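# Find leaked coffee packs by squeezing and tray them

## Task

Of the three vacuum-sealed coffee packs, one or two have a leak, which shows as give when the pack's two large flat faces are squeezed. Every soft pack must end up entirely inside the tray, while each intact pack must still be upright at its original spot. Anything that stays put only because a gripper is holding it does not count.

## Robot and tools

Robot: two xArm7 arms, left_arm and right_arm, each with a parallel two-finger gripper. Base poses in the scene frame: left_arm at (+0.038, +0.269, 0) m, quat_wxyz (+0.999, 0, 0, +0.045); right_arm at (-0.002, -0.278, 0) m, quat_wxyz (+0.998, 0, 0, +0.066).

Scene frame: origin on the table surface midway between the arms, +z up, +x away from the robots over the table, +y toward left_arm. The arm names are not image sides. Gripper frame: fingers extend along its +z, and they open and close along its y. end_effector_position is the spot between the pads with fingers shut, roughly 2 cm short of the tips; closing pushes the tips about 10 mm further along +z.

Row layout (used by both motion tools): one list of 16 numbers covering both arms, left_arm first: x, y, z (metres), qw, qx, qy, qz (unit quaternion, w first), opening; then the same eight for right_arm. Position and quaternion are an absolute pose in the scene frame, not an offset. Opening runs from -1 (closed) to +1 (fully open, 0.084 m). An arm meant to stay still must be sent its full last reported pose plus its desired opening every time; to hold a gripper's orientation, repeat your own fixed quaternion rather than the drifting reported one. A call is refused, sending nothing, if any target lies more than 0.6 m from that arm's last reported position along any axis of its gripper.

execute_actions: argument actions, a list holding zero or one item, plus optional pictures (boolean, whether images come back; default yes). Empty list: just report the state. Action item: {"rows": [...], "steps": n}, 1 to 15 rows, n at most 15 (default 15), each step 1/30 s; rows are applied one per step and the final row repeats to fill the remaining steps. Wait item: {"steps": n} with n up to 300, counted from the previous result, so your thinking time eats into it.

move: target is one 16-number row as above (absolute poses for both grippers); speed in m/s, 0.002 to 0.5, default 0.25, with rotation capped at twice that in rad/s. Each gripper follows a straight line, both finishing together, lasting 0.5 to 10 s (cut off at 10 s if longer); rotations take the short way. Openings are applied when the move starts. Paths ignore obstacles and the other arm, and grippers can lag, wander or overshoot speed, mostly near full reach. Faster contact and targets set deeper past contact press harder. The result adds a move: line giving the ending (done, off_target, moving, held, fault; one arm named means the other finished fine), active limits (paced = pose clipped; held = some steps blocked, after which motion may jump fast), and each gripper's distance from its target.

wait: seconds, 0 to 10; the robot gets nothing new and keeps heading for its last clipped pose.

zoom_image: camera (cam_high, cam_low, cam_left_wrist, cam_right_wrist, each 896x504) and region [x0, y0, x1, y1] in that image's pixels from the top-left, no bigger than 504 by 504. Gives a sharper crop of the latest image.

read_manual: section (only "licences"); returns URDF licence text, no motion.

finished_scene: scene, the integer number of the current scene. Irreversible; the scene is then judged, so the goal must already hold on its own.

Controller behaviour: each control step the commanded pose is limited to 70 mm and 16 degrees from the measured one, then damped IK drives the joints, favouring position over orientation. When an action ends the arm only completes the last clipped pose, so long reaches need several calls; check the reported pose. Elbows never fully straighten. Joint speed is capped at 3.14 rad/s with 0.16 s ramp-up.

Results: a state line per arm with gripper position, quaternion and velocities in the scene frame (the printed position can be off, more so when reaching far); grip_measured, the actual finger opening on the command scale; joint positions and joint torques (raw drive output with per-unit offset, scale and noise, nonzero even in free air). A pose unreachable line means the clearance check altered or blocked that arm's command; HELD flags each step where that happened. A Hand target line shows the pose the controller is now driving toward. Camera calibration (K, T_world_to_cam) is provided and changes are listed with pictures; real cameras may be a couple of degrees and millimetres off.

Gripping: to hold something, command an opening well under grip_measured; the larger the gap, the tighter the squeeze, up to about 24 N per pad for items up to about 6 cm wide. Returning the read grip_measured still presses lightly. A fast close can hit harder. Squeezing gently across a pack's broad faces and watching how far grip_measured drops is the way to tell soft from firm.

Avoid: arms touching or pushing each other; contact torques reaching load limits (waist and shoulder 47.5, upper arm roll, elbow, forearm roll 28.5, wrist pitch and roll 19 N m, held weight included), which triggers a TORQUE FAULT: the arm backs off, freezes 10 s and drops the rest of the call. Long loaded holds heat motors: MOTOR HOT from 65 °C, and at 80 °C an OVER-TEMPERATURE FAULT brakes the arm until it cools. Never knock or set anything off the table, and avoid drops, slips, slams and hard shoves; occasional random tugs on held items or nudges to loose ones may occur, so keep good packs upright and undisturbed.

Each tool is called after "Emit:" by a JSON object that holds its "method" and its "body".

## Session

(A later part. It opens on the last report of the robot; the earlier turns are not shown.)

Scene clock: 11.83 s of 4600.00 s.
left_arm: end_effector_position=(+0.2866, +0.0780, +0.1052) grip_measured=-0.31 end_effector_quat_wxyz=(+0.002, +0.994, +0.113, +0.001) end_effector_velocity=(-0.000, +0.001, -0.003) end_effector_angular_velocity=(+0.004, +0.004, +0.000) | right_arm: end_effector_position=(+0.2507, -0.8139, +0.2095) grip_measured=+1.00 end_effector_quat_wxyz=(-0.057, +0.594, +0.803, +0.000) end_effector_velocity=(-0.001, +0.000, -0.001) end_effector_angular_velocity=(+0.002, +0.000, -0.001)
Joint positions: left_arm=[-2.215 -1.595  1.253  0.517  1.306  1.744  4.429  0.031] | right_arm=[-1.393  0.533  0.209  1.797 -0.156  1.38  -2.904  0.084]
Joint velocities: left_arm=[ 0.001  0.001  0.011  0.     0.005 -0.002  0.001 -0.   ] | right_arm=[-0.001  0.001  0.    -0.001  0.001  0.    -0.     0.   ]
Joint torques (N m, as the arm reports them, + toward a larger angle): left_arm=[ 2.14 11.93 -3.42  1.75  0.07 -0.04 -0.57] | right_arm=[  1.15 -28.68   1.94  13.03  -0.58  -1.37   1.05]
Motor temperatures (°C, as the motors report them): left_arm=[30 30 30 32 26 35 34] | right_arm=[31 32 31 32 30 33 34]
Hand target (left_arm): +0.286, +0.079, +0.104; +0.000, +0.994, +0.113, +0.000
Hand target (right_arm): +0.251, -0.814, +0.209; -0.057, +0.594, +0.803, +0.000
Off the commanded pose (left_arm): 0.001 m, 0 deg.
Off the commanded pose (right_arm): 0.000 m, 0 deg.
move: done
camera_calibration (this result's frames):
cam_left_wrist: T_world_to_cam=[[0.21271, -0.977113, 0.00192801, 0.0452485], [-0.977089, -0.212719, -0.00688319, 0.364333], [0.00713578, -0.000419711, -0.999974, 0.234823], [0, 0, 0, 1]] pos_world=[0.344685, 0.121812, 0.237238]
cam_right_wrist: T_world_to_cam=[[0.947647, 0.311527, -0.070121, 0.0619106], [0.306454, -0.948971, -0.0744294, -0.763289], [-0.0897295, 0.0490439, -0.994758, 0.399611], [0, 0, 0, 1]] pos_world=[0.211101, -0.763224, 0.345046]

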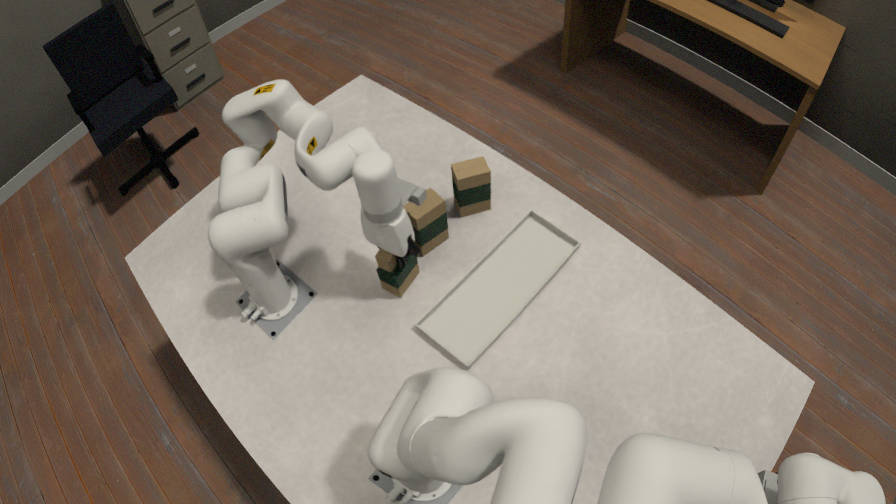

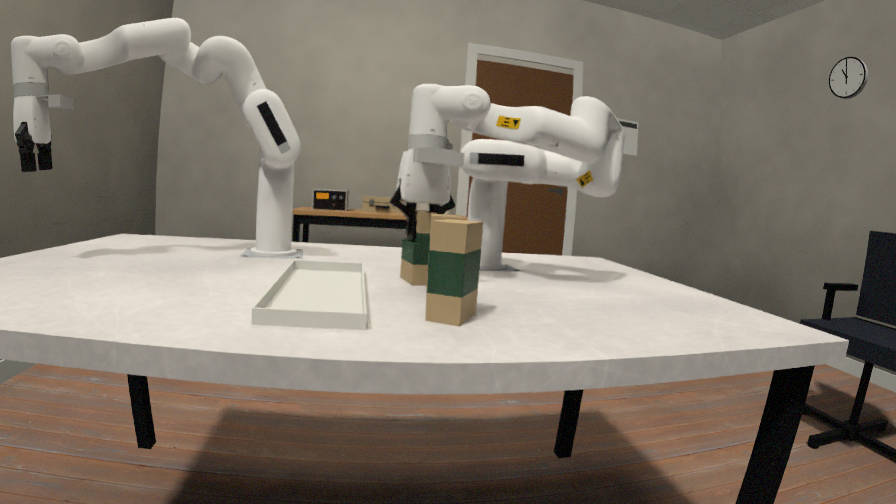

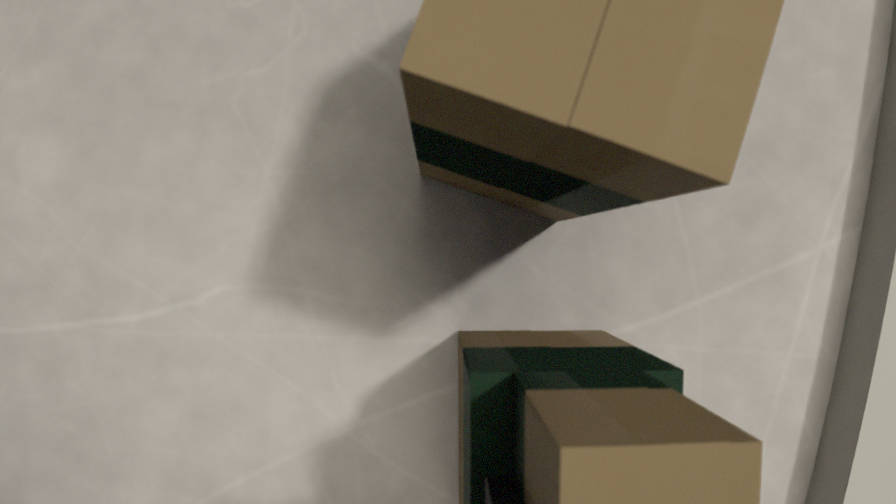

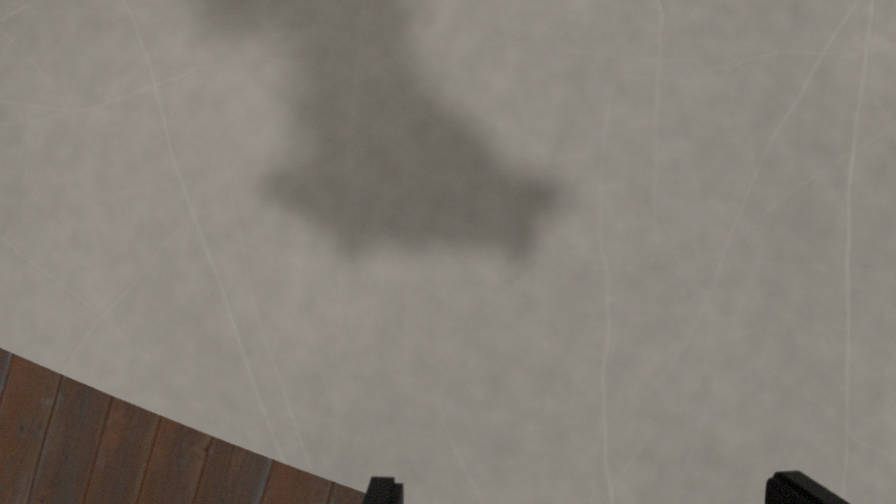

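Soft.

Emit:
{"method": "move", "body": {"target": [0.286,0.0785,0.152,0,0.9936,0.113,0,-0.7,0.2507,-0.8139,0.2095,-0.057,0.594,0.803,0,1], "speed": 0.12}}

Emit:
{"method": "move", "body": {"target": [0.305,-0.1,0.152,0,1,0,0,-0.7,0.2507,-0.8139,0.2095,-0.057,0.594,0.803,0,1], "speed": 0.2}}

Emit:
{"method": "move", "body": {"target": [0.305,-0.1,0.109,0,1,0,0,-0.7,0.2507,-0.8139,0.2095,-0.057,0.594,0.803,0,1], "speed": 0.04}}

Emit:
{"method": "move", "body": {"target": [0.305,-0.1,0.109,0,1,0,0,1,0.2507,-0.8139,0.2095,-0.057,0.594,0.803,0,1]}}

Emit:
{"method": "move", "body": {"target": [0.305,-0.1,0.19,0,1,0,0,1,0.2507,-0.8139,0.2095,-0.057,0.594,0.803,0,1]}}

Emit:
{"method": "move", "body": {"target": [0.406,0.106,0.2,0,0.9988,-0.048,0,1,0.2507,-0.8139,0.2095,-0.057,0.594,0.803,0,1]}}

Scene clock: 17.23 s of 4600.00 s.
left_arm: end_effector_position=(+0.2859, +0.0785, +0.1517) grip_measured=-0.31 end_effector_quat_wxyz=(-0.000, +0.994, +0.113, -0.000) end_effector_velocity=(+0.001, -0.000, +0.003) end_effector_angular_velocity=(-0.002, -0.001, +0.002) | right_arm: end_effector_position=(+0.2507, -0.8139, +0.2095) grip_measured=+1.00 end_effector_quat_wxyz=(-0.057, +0.594, +0.803, -0.000) end_effector_velocity=(-0.000, +0.000, +0.001) end_effector_angular_velocity=(-0.000, -0.000, -0.001)
Joint positions: left_arm=[-2.256 -1.555  1.111  0.581  1.17   1.803  4.421  0.03 ] | right_arm=[-1.393  0.533  0.209  1.797 -0.156  1.38  -2.904  0.084]
Joint velocities: left_arm=[-0.001  0.001 -0.007  0.004 -0.005  0.002 -0.    -0.   ] | right_arm=[-0.    -0.002  0.    -0.001  0.     0.001  0.    -0.   ]
Joint torques (N m, as the arm reports them, + toward a larger angle): left_arm=[  2.06  11.03 -12.74   6.24  -1.    -2.27  -0.46] | right_arm=[  1.17 -28.96   1.89  13.06  -0.57  -1.37   1.03]
Motor temperatures (°C, as the motors report them): left_arm=[30 30 30 32 26 35 34] | right_arm=[31 32 31 33 30 33 34]
Hand target (left_arm): +0.286, +0.078, +0.152; +0.000, +0.994, +0.113, -0.000
Hand target (right_arm): +0.251, -0.814, +0.210; -0.057, +0.594, +0.803, -0.000
Off the commanded pose (left_arm): 0.000 m, 0 deg.
Off the commanded pose (right_arm): 0.000 m, 0 deg.
After step 90, 1.50 s passed at rest.
move: done
camera_calibration (this result's frames):
cam_left_wrist: T_world_to_cam=[[0.212017, -0.977264, -0.00168817, 0.0465537], [-0.977256, -0.212007, -0.00493778, 0.363794], [0.00446762, 0.00269667, -0.999986, 0.281781], [0, 0, 0, 1]] pos_world=[0.344391, 0.121862, 0.283653]
cam_right_wrist: T_world_to_cam=[[0.947647, 0.311526, -0.070121, 0.0619105], [0.306454, -0.948971, -0.0744292, -0.763289], [-0.0897294, 0.0490437, -0.994758, 0.399611], [0, 0, 0, 1]] pos_world=[0.211101, -0.763224, 0.345046]

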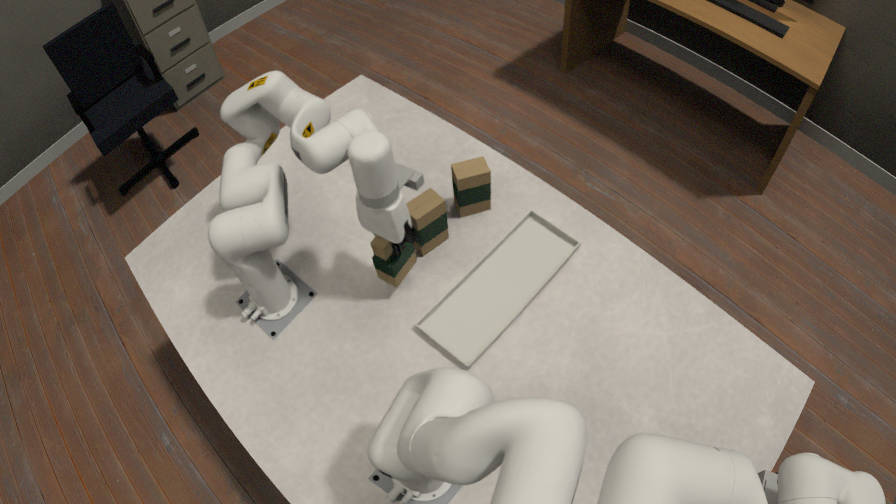

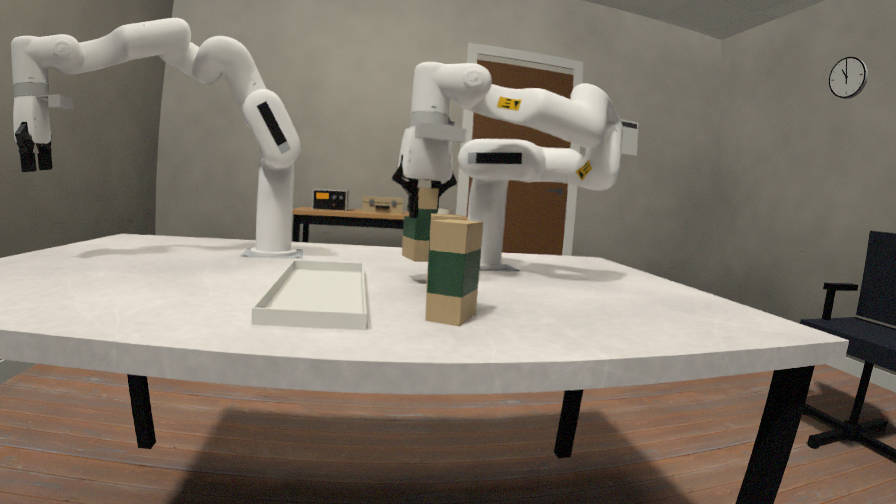

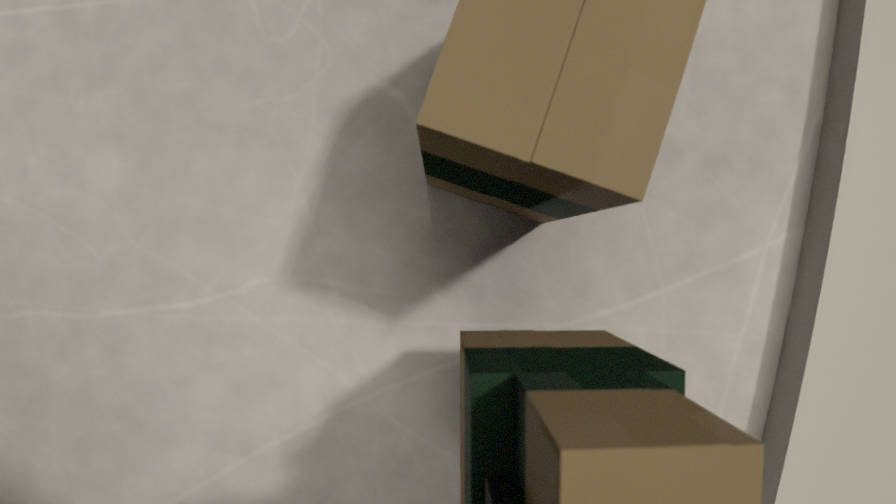

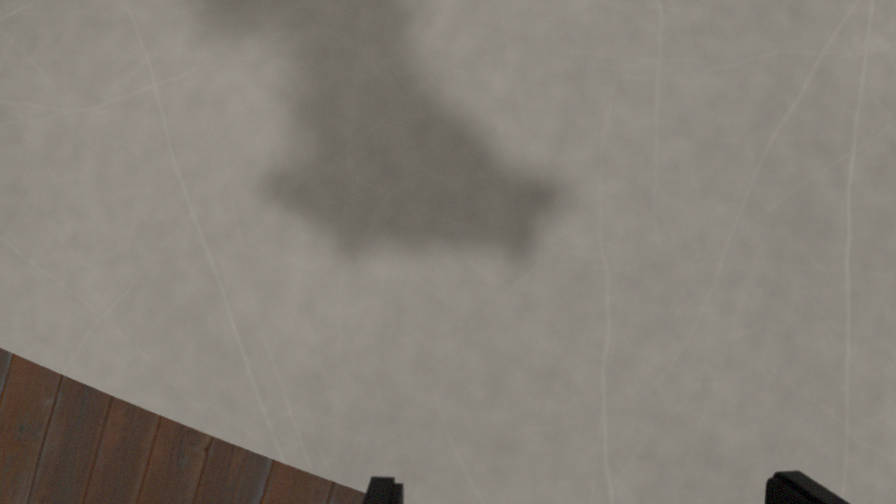

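Scene clock: 18.70 s of 4600.00 s.
left_arm: end_effector_position=(+0.3056, -0.0996, +0.1520) grip_measured=-0.31 end_effector_quat_wxyz=(+0.000, +1.000, +0.000, +0.000) end_effector_velocity=(+0.000, -0.002, -0.000) end_effector_angular_velocity=(+0.000, +0.000, -0.003) | right_arm: end_effector_position=(+0.2507, -0.8139, +0.2095) grip_measured=+1.00 end_effector_quat_wxyz=(-0.057, +0.594, +0.803, +0.000) end_effector_velocity=(-0.000, -0.000, +0.000) end_effector_angular_velocity=(-0.000, -0.001, -0.002)
Joint positions: left_arm=[-2.875 -1.359  1.312  1.045  1.257  1.682  4.498  0.03 ] | right_arm=[-1.393  0.533  0.209  1.797 -0.156  1.38  -2.904  0.084]
Joint velocities: left_arm=[-0.008  0.001  0.003  0.008  0.001 -0.     0.002  0.   ] | right_arm=[-0.001 -0.001  0.     0.     0.001 -0.    -0.     0.   ]
Joint torques (N m, as the arm reports them, + toward a larger angle): left_arm=[  1.65  16.67 -16.81   5.75  -1.07  -2.5   -0.62] | right_arm=[  1.36 -28.73   1.97  13.04  -0.67  -1.41   0.99]
Motor temperatures (°C, as the motors report them): left_arm=[30 30 30 32 26 35 34] | right_arm=[31 32 31 33 30 33 34]
Hand target (left_arm): +0.306, -0.100, +0.152; -0.000, +1.000, -0.000, +0.000
Hand target (right_arm): +0.251, -0.814, +0.209; -0.057, +0.594, +0.803, -0.000
Off the commanded pose (left_arm): 0.001 m, 0 deg.
Off the commanded pose (right_arm): 0.000 m, 0 deg.
move: done
camera_calibration (this result's frames):
cam_left_wrist: T_world_to_cam=[[-0.0121598, -0.999925, -0.00141134, -0.0655178], [-0.999911, 0.0121673, -0.00544508, 0.374599], [0.00546185, 0.00134501, -0.999984, 0.282005], [0, 0, 0, 1]] pos_world=[0.372229, -0.0704501, 0.283948]
cam_right_wrist: T_world_to_cam=[[0.947647, 0.311527, -0.070121, 0.0619108], [0.306455, -0.948971, -0.0744295, -0.763289], [-0.0897296, 0.049044, -0.994758, 0.399611], [0, 0, 0, 1]] pos_world=[0.211101, -0.763224, 0.345046]

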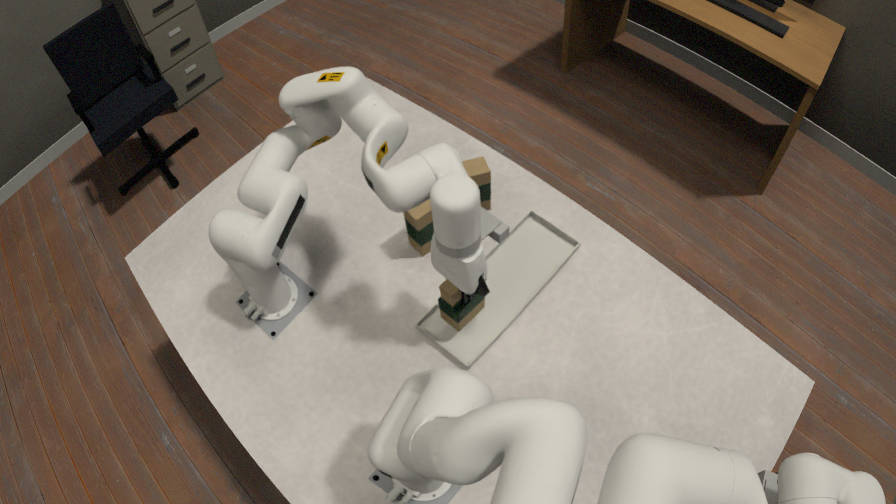

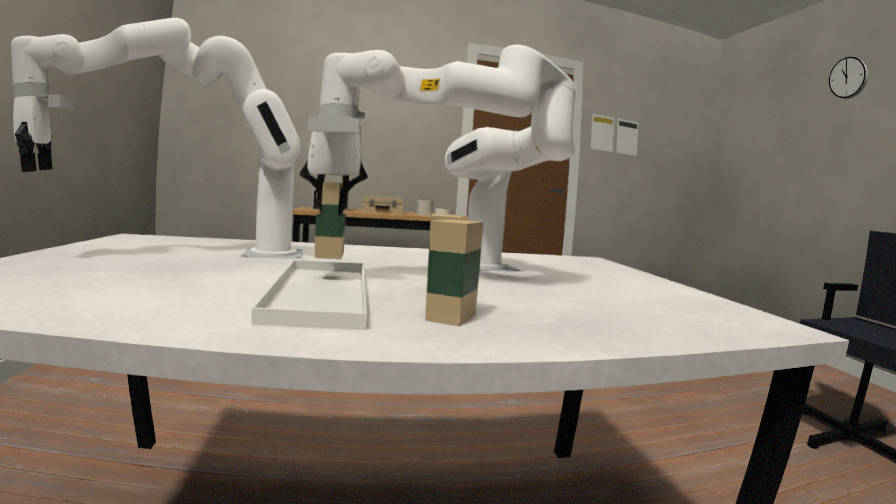

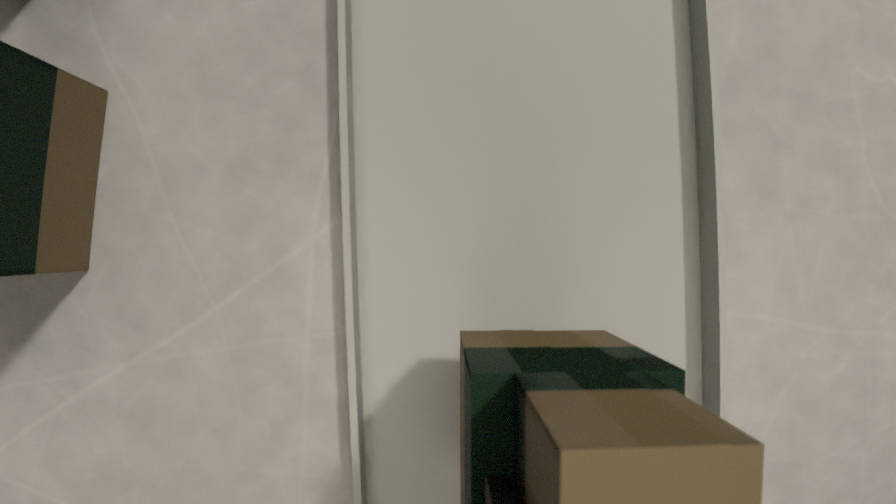

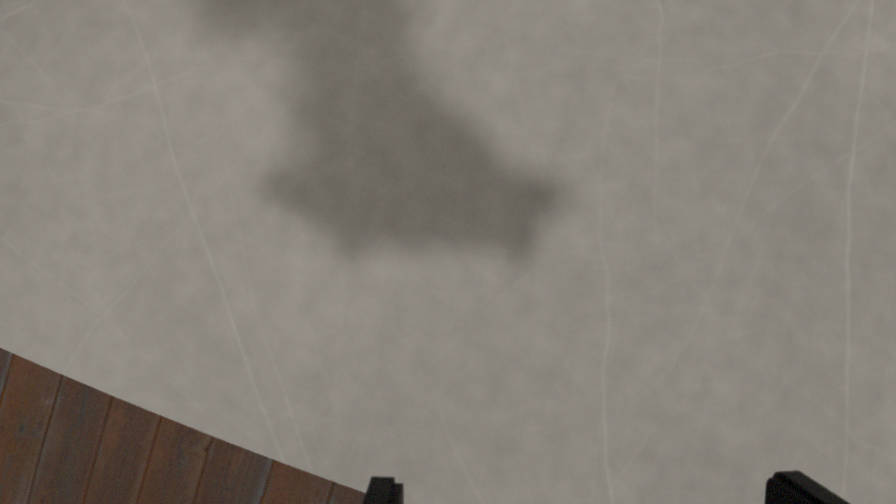

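Scene clock: 20.10 s of 4600.00 s.
left_arm: end_effector_position=(+0.3050, -0.1000, +0.1093) grip_measured=-0.31 end_effector_quat_wxyz=(+0.000, +1.000, -0.000, +0.000) end_effector_velocity=(+0.000, +0.000, -0.002) end_effector_angular_velocity=(+0.001, -0.001, -0.000) | right_arm: end_effector_position=(+0.2507, -0.8139, +0.2095) grip_measured=+1.00 end_effector_quat_wxyz=(-0.057, +0.594, +0.803, +0.000) end_effector_velocity=(+0.000, +0.000, +0.000) end_effector_angular_velocity=(+0.000, +0.001, +0.001)
Joint positions: left_arm=[-2.865 -1.403  1.398  0.999  1.336  1.623  4.487  0.03 ] | right_arm=[-1.393  0.533  0.209  1.797 -0.156  1.38  -2.904  0.084]
Joint velocities: left_arm=[ 0.    -0.001  0.004 -0.002  0.004 -0.002 -0.     0.   ] | right_arm=[ 0.    -0.     0.     0.    -0.001  0.001 -0.    -0.   ]
Joint torques (N m, as the arm reports them, + toward a larger angle): left_arm=[  2.12  17.14 -16.99   4.01  -0.98  -2.24  -0.38] | right_arm=[  1.18 -28.89   1.95  13.12  -0.72  -1.39   0.96]
Motor temperatures (°C, as the motors report them): left_arm=[30 30 30 32 26 35 34] | right_arm=[31 32 31 33 30 33 34]
Hand target (left_arm): +0.305, -0.100, +0.109; -0.000, +1.000, -0.000, +0.000
Hand target (right_arm): +0.251, -0.814, +0.210; -0.057, +0.594, +0.803, -0.000
Off the commanded pose (left_arm): 0.000 m, 0 deg.
Off the commanded pose (right_arm): 0.000 m, 0 deg.
move: done
camera_calibration (this result's frames):
cam_left_wrist: T_world_to_cam=[[-0.0127975, -0.999917, -0.00123541, -0.0658232], [-0.999904, 0.012804, -0.0053422, 0.373836], [0.00535758, 0.00116692, -0.999985, 0.239351], [0, 0, 0, 1]] pos_world=[0.371675, -0.0708837, 0.241264]
cam_right_wrist: T_world_to_cam=[[0.947647, 0.311526, -0.0701209, 0.0619104], [0.306454, -0.948971, -0.0744294, -0.763289], [-0.0897294, 0.0490439, -0.994758, 0.399611], [0, 0, 0, 1]] pos_world=[0.211101, -0.763225, 0.345046]

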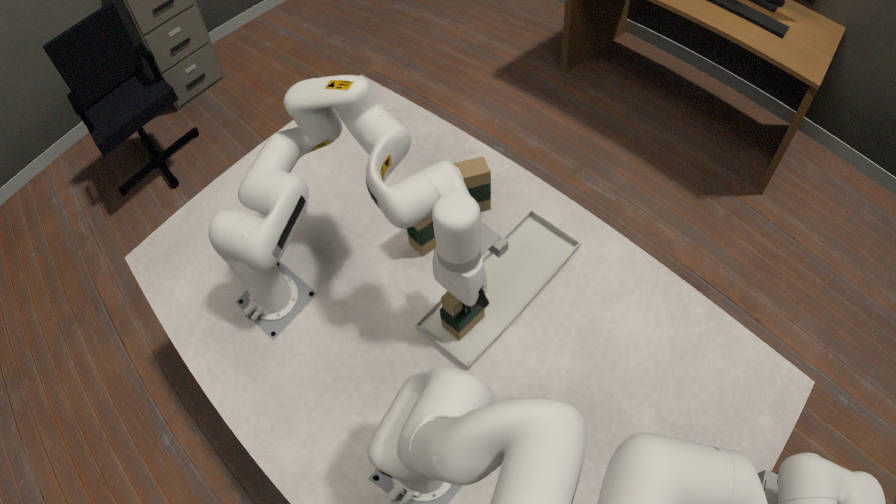

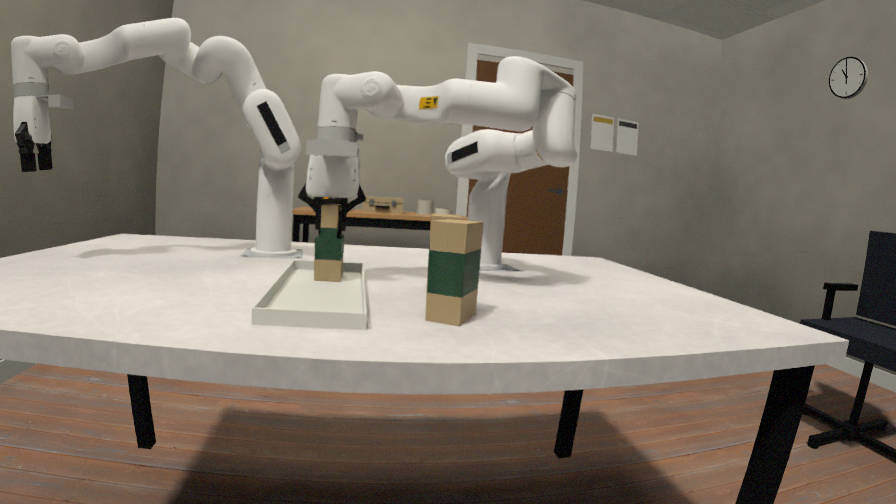

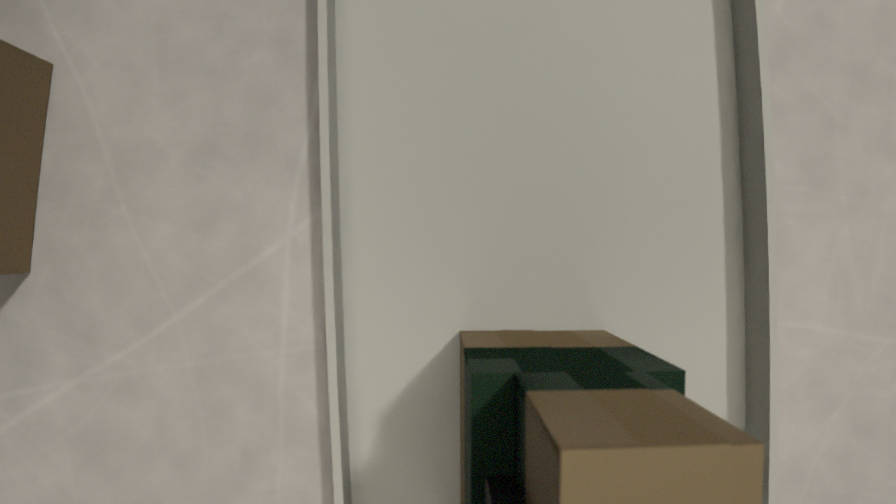

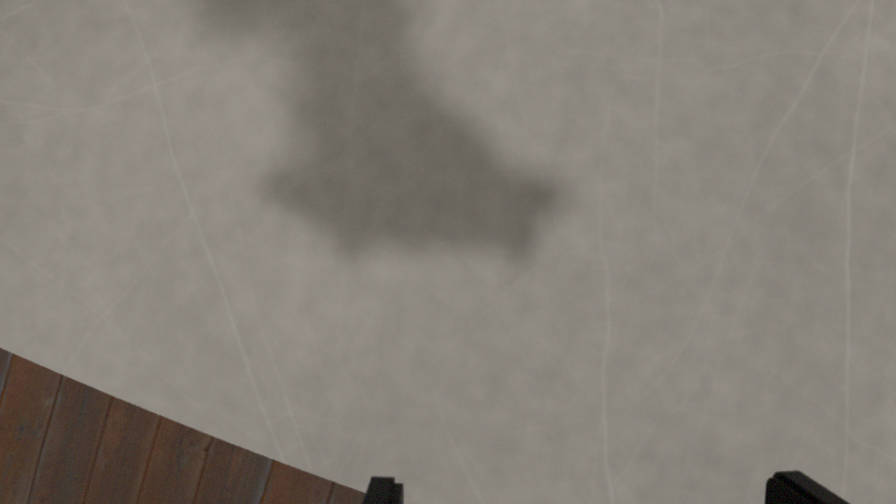

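Scene clock: 20.80 s of 4600.00 s.
left_arm: end_effector_position=(+0.3050, -0.1000, +0.1090) grip_measured=+1.00 end_effector_quat_wxyz=(+0.000, +1.000, -0.000, +0.000) end_effector_velocity=(+0.000, +0.000, -0.000) end_effector_angular_velocity=(+0.001, -0.001, +0.000) | right_arm: end_effector_position=(+0.2507, -0.8139, +0.2095) grip_measured=+1.00 end_effector_quat_wxyz=(-0.057, +0.594, +0.803, +0.000) end_effector_velocity=(-0.001, -0.001, +0.001) end_effector_angular_velocity=(-0.003, +0.001, -0.000)
Joint positions: left_arm=[-2.865 -1.403  1.398  0.999  1.337  1.623  4.487  0.084] | right_arm=[-1.393  0.533  0.209  1.797 -0.156  1.38  -2.904  0.084]
Joint velocities: left_arm=[ 0.     0.001  0.001 -0.     0.     0.     0.    -0.   ] | right_arm=[-0.001 -0.002 -0.     0.    -0.002  0.    -0.    -0.   ]
Joint torques (N m, as the arm reports them, + toward a larger angle): left_arm=[  1.56  16.45 -16.28   4.07  -1.02  -2.02  -0.65] | right_arm=[  1.17 -28.73   1.98  13.2   -0.61  -1.44   0.99]
Motor temperatures (°C, as the motors report them): left_arm=[30 30 30 32 26 35 34] | right_arm=[31 32 31 33 30 33 34]
Hand target (left_arm): +0.305, -0.100, +0.109; +0.000, +1.000, -0.000, -0.000
Hand target (right_arm): +0.251, -0.814, +0.209; -0.057, +0.594, +0.803, +0.000
Off the commanded pose (left_arm): 0.000 m, 0 deg.
Off the commanded pose (right_arm): 0.000 m, 0 deg.
move: done
camera_calibration (this result's frames):
cam_left_wrist: T_world_to_cam=[[-0.0127572, -0.999918, -0.00139367, -0.0657849], [-0.999905, 0.0127643, -0.00520511, 0.373796], [0.00522247, 0.00132714, -0.999985, 0.239145], [0, 0, 0, 1]] pos_world=[0.371672, -0.0708681, 0.240995]
cam_right_wrist: T_world_to_cam=[[0.947647, 0.311526, -0.0701209, 0.0619106], [0.306454, -0.948971, -0.0744293, -0.763289], [-0.0897294, 0.0490439, -0.994758, 0.399611], [0, 0, 0, 1]] pos_world=[0.211101, -0.763225, 0.345046]

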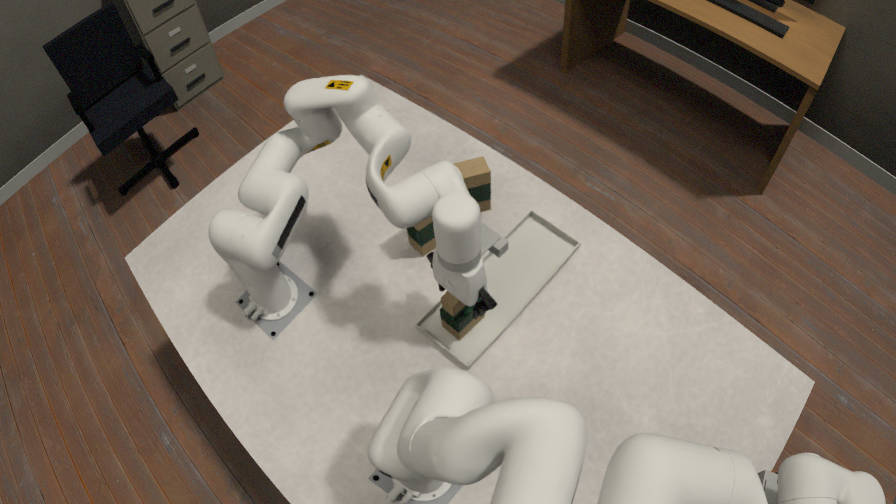

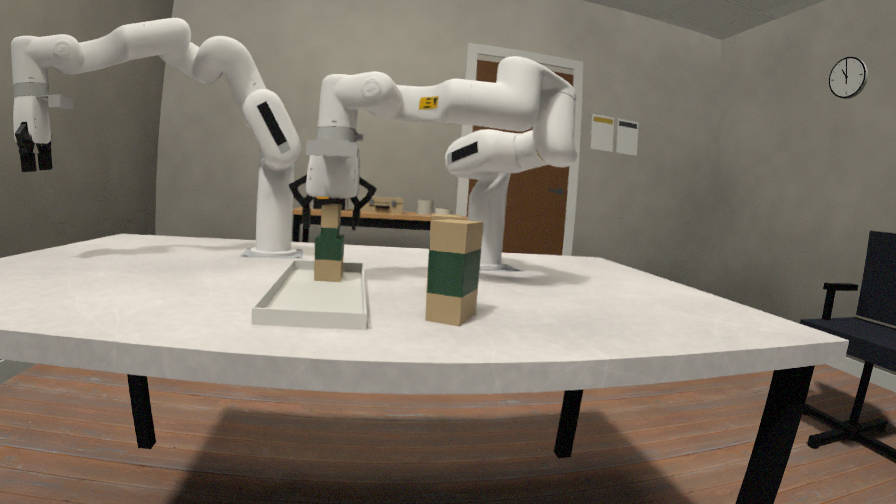

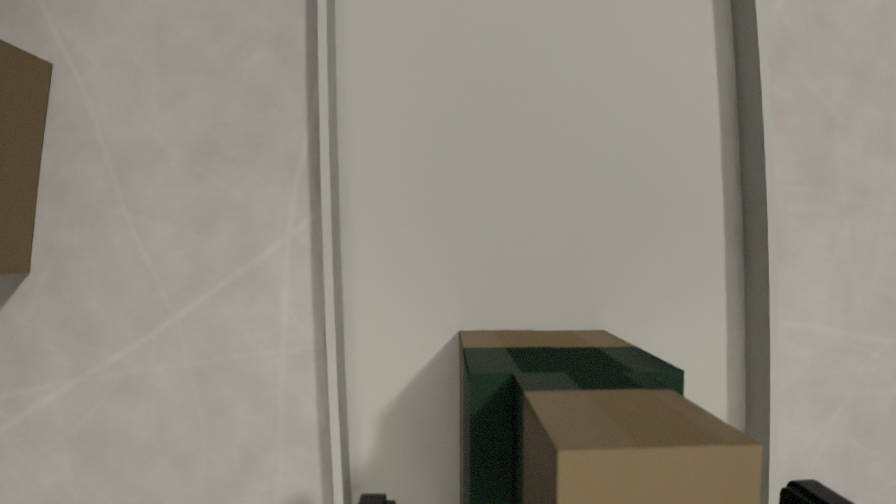

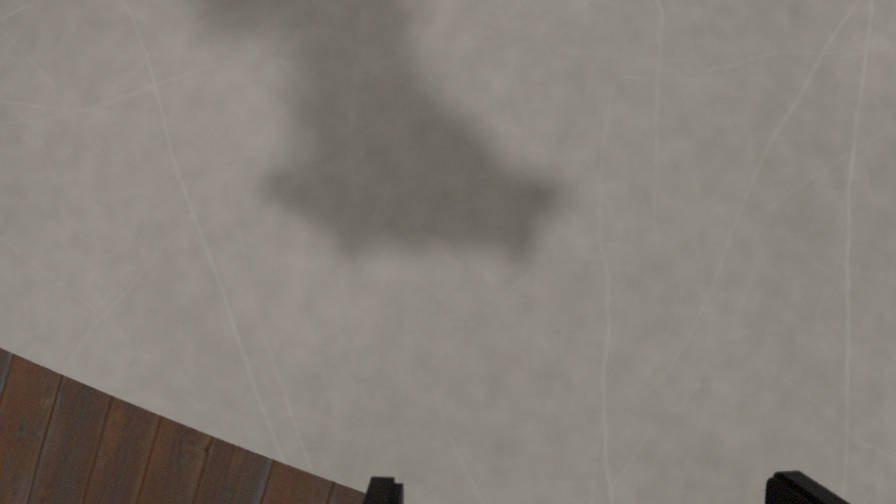

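Scene clock: 21.73 s of 4600.00 s.
left_arm: end_effector_position=(+0.3050, -0.0999, +0.1896) grip_measured=+1.00 end_effector_quat_wxyz=(-0.000, +1.000, +0.000, -0.000) end_effector_velocity=(-0.000, -0.001, +0.004) end_effector_angular_velocity=(-0.004, -0.002, -0.000) | right_arm: end_effector_position=(+0.2507, -0.8139, +0.2095) grip_measured=+1.00 end_effector_quat_wxyz=(-0.057, +0.594, +0.803, +0.000) end_effector_velocity=(-0.000, -0.000, +0.001) end_effector_angular_velocity=(-0.001, -0.000, -0.001)
Joint positions: left_arm=[-2.89  -1.316  1.244  1.098  1.19   1.734  4.507  0.084] | right_arm=[-1.393  0.533  0.209  1.797 -0.156  1.38  -2.904  0.084]
Joint velocities: left_arm=[-0.001  0.003 -0.008  0.004 -0.003  0.003  0.    -0.   ] | right_arm=[-0.001 -0.002  0.     0.    -0.     0.001 -0.     0.   ]
Joint torques (N m, as the arm reports them, + toward a larger angle): left_arm=[  2.07  16.81 -15.71   5.86  -1.18  -1.9   -0.52] | right_arm=[  1.21 -28.68   1.85  13.27  -0.66  -1.32   1.02]
Motor temperatures (°C, as the motors report them): left_arm=[30 30 30 32 26 35 34] | right_arm=[31 32 31 33 30 33 34]
Hand target (left_arm): +0.305, -0.100, +0.190; +0.000, +1.000, +0.000, -0.000
Hand target (right_arm): +0.251, -0.814, +0.209; -0.057, +0.594, +0.803, +0.000
Off the commanded pose (left_arm): 0.000 m, 0 deg.
Off the commanded pose (right_arm): 0.000 m, 0 deg.
move: done
camera_calibration (this result's frames):
cam_left_wrist: T_world_to_cam=[[-0.0126736, -0.999918, -0.00177046, -0.0655544], [-0.999908, 0.012682, -0.00485297, 0.374118], [0.00487503, 0.0017088, -0.999987, 0.319852], [0, 0, 0, 1]] pos_world=[0.371694, -0.0708402, 0.321548]
cam_right_wrist: T_world_to_cam=[[0.947647, 0.311527, -0.070121, 0.0619107], [0.306454, -0.948971, -0.0744295, -0.763289], [-0.0897295, 0.0490439, -0.994758, 0.399611], [0, 0, 0, 1]] pos_world=[0.211101, -0.763224, 0.345046]

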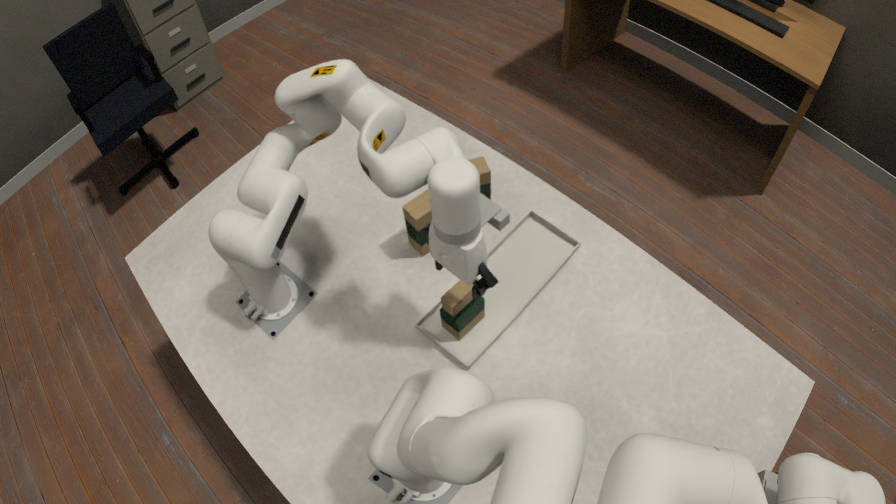

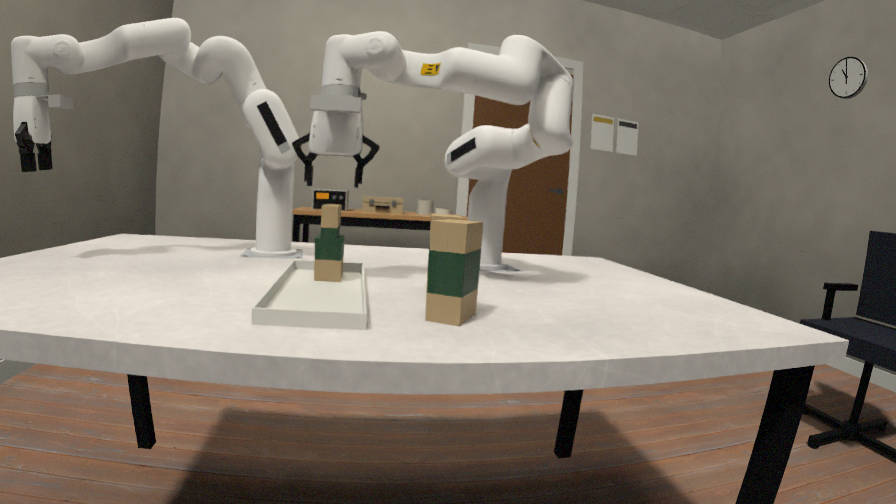

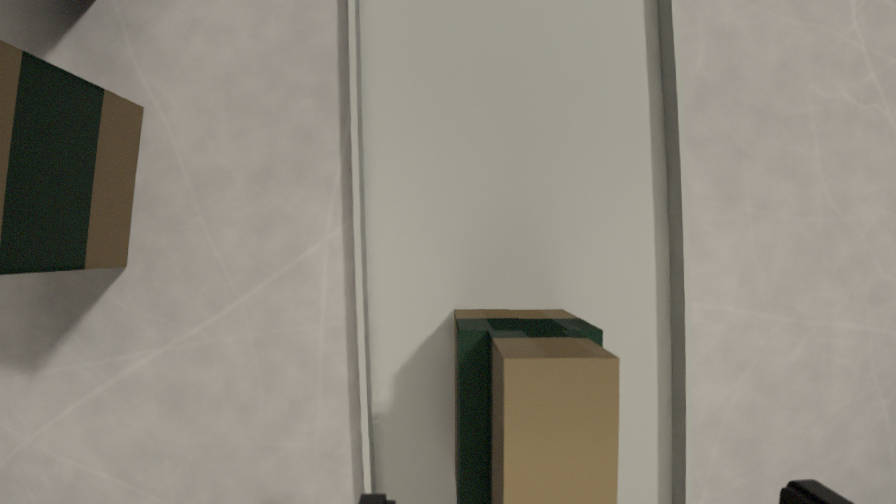

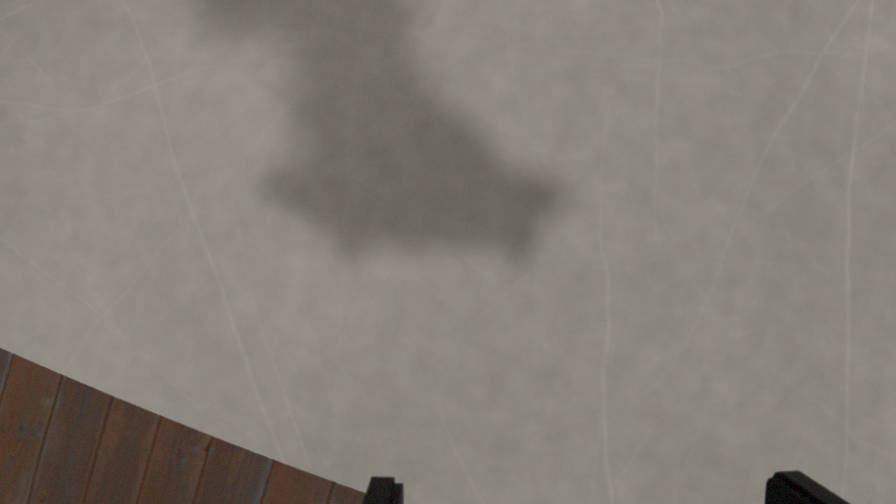

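Scene clock: 23.23 s of 4600.00 s.
left_arm: end_effector_position=(+0.4051, +0.1060, +0.1999) grip_measured=+1.00 end_effector_quat_wxyz=(-0.000, +0.999, -0.048, -0.000) end_effector_velocity=(+0.002, +0.003, +0.000) end_effector_angular_velocity=(-0.002, +0.001, +0.002) | right_arm: end_effector_position=(+0.2507, -0.8139, +0.2095) grip_measured=+1.00 end_effector_quat_wxyz=(-0.057, +0.594, +0.803, -0.000) end_effector_velocity=(-0.000, +0.001, -0.002) end_effector_angular_velocity=(+0.005, +0.002, +0.001)
Joint positions: left_arm=[-2.316 -1.506  1.087  0.945  1.219  1.917  5.022  0.084] | right_arm=[-1.393  0.533  0.209  1.797 -0.156  1.38  -2.904  0.084]
Joint velocities: left_arm=[ 0.006 -0.003 -0.001  0.002  0.002  0.002  0.006 -0.   ] | right_arm=[ 0.     0.003 -0.    -0.     0.     0.001 -0.     0.   ]
Joint torques (N m, as the arm reports them, + toward a larger angle): left_arm=[  0.78  15.38 -14.68   4.23  -1.19  -2.05  -0.5 ] | right_arm=[  1.15 -28.98   2.07  13.07  -0.62  -1.5    1.03]
Motor temperatures (°C, as the motors report them): left_arm=[30 30 30 32 26 35 34] | right_arm=[31 32 31 33 30 33 34]
Hand target (left_arm): +0.405, +0.106, +0.200; -0.000, +0.999, -0.048, -0.000
Hand target (right_arm): +0.251, -0.814, +0.210; -0.057, +0.594, +0.803, -0.000
Off the commanded pose (left_arm): 0.001 m, 0 deg.
Off the commanded pose (right_arm): 0.000 m, 0 deg.
move: done
camera_calibration (this result's frames):
cam_left_wrist: T_world_to_cam=[[-0.109257, -0.994012, -0.00185694, 0.180154], [-0.994001, 0.109265, -0.0048538, 0.45903], [0.00502763, 0.00131549, -0.999986, 0.329353], [0, 0, 0, 1]] pos_world=[0.474303, 0.128486, 0.331912]
cam_right_wrist: T_world_to_cam=[[0.947647, 0.311526, -0.0701211, 0.0619105], [0.306454, -0.948971, -0.074429, -0.763289], [-0.0897295, 0.0490435, -0.994758, 0.399611], [0, 0, 0, 1]] pos_world=[0.211101, -0.763225, 0.345046]

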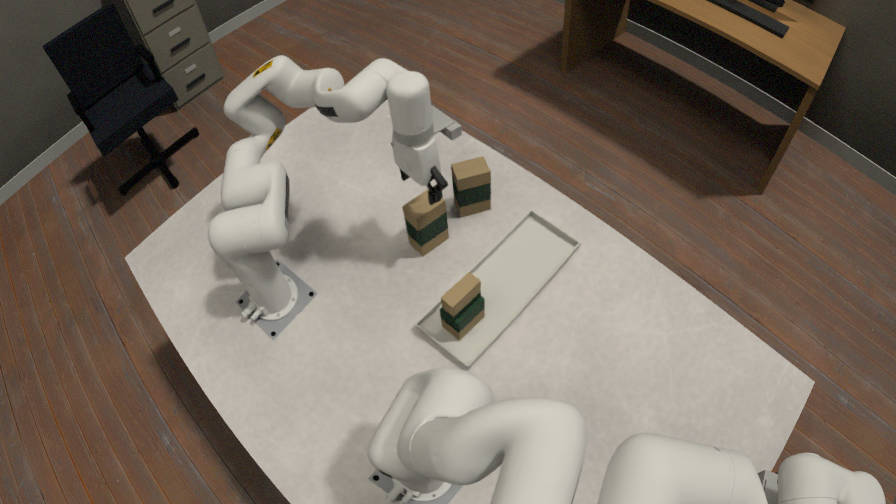

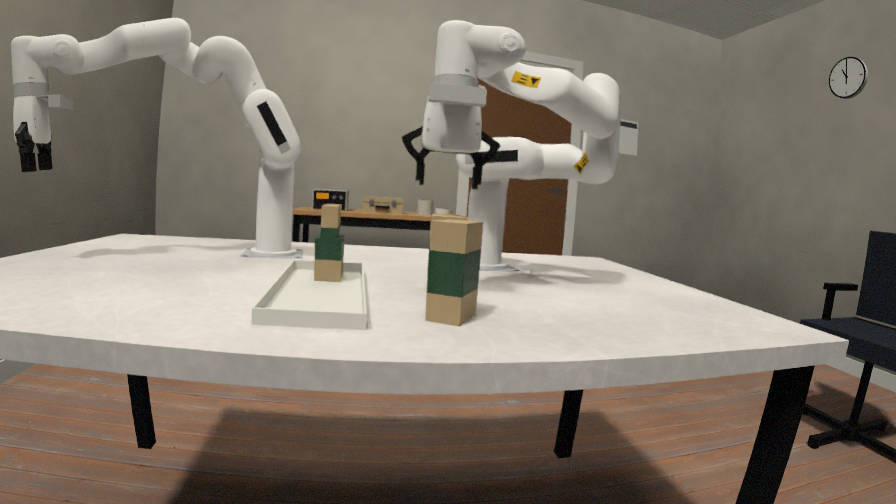

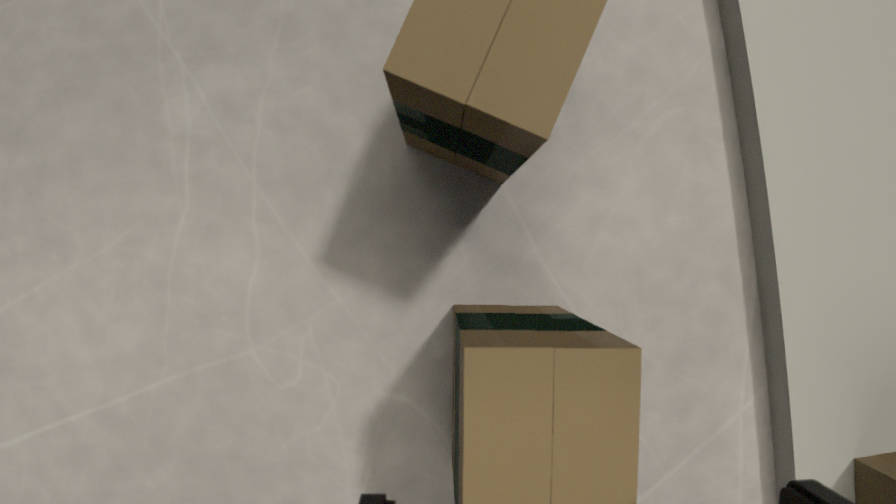

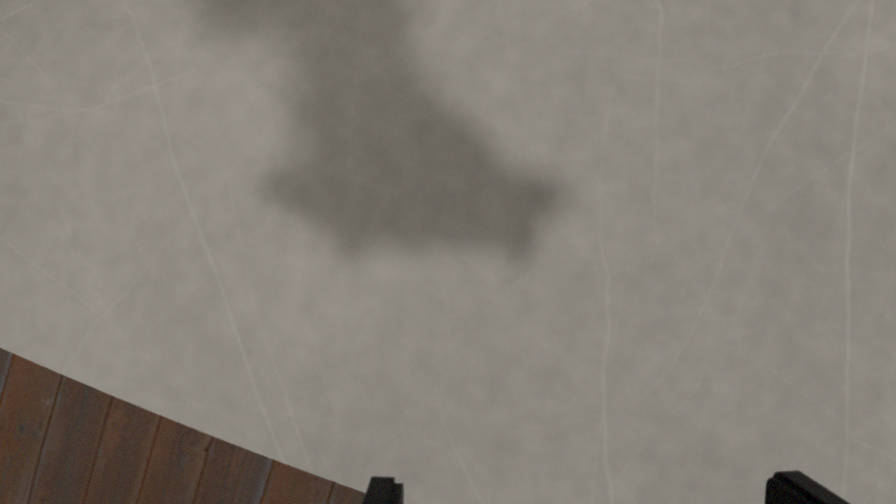

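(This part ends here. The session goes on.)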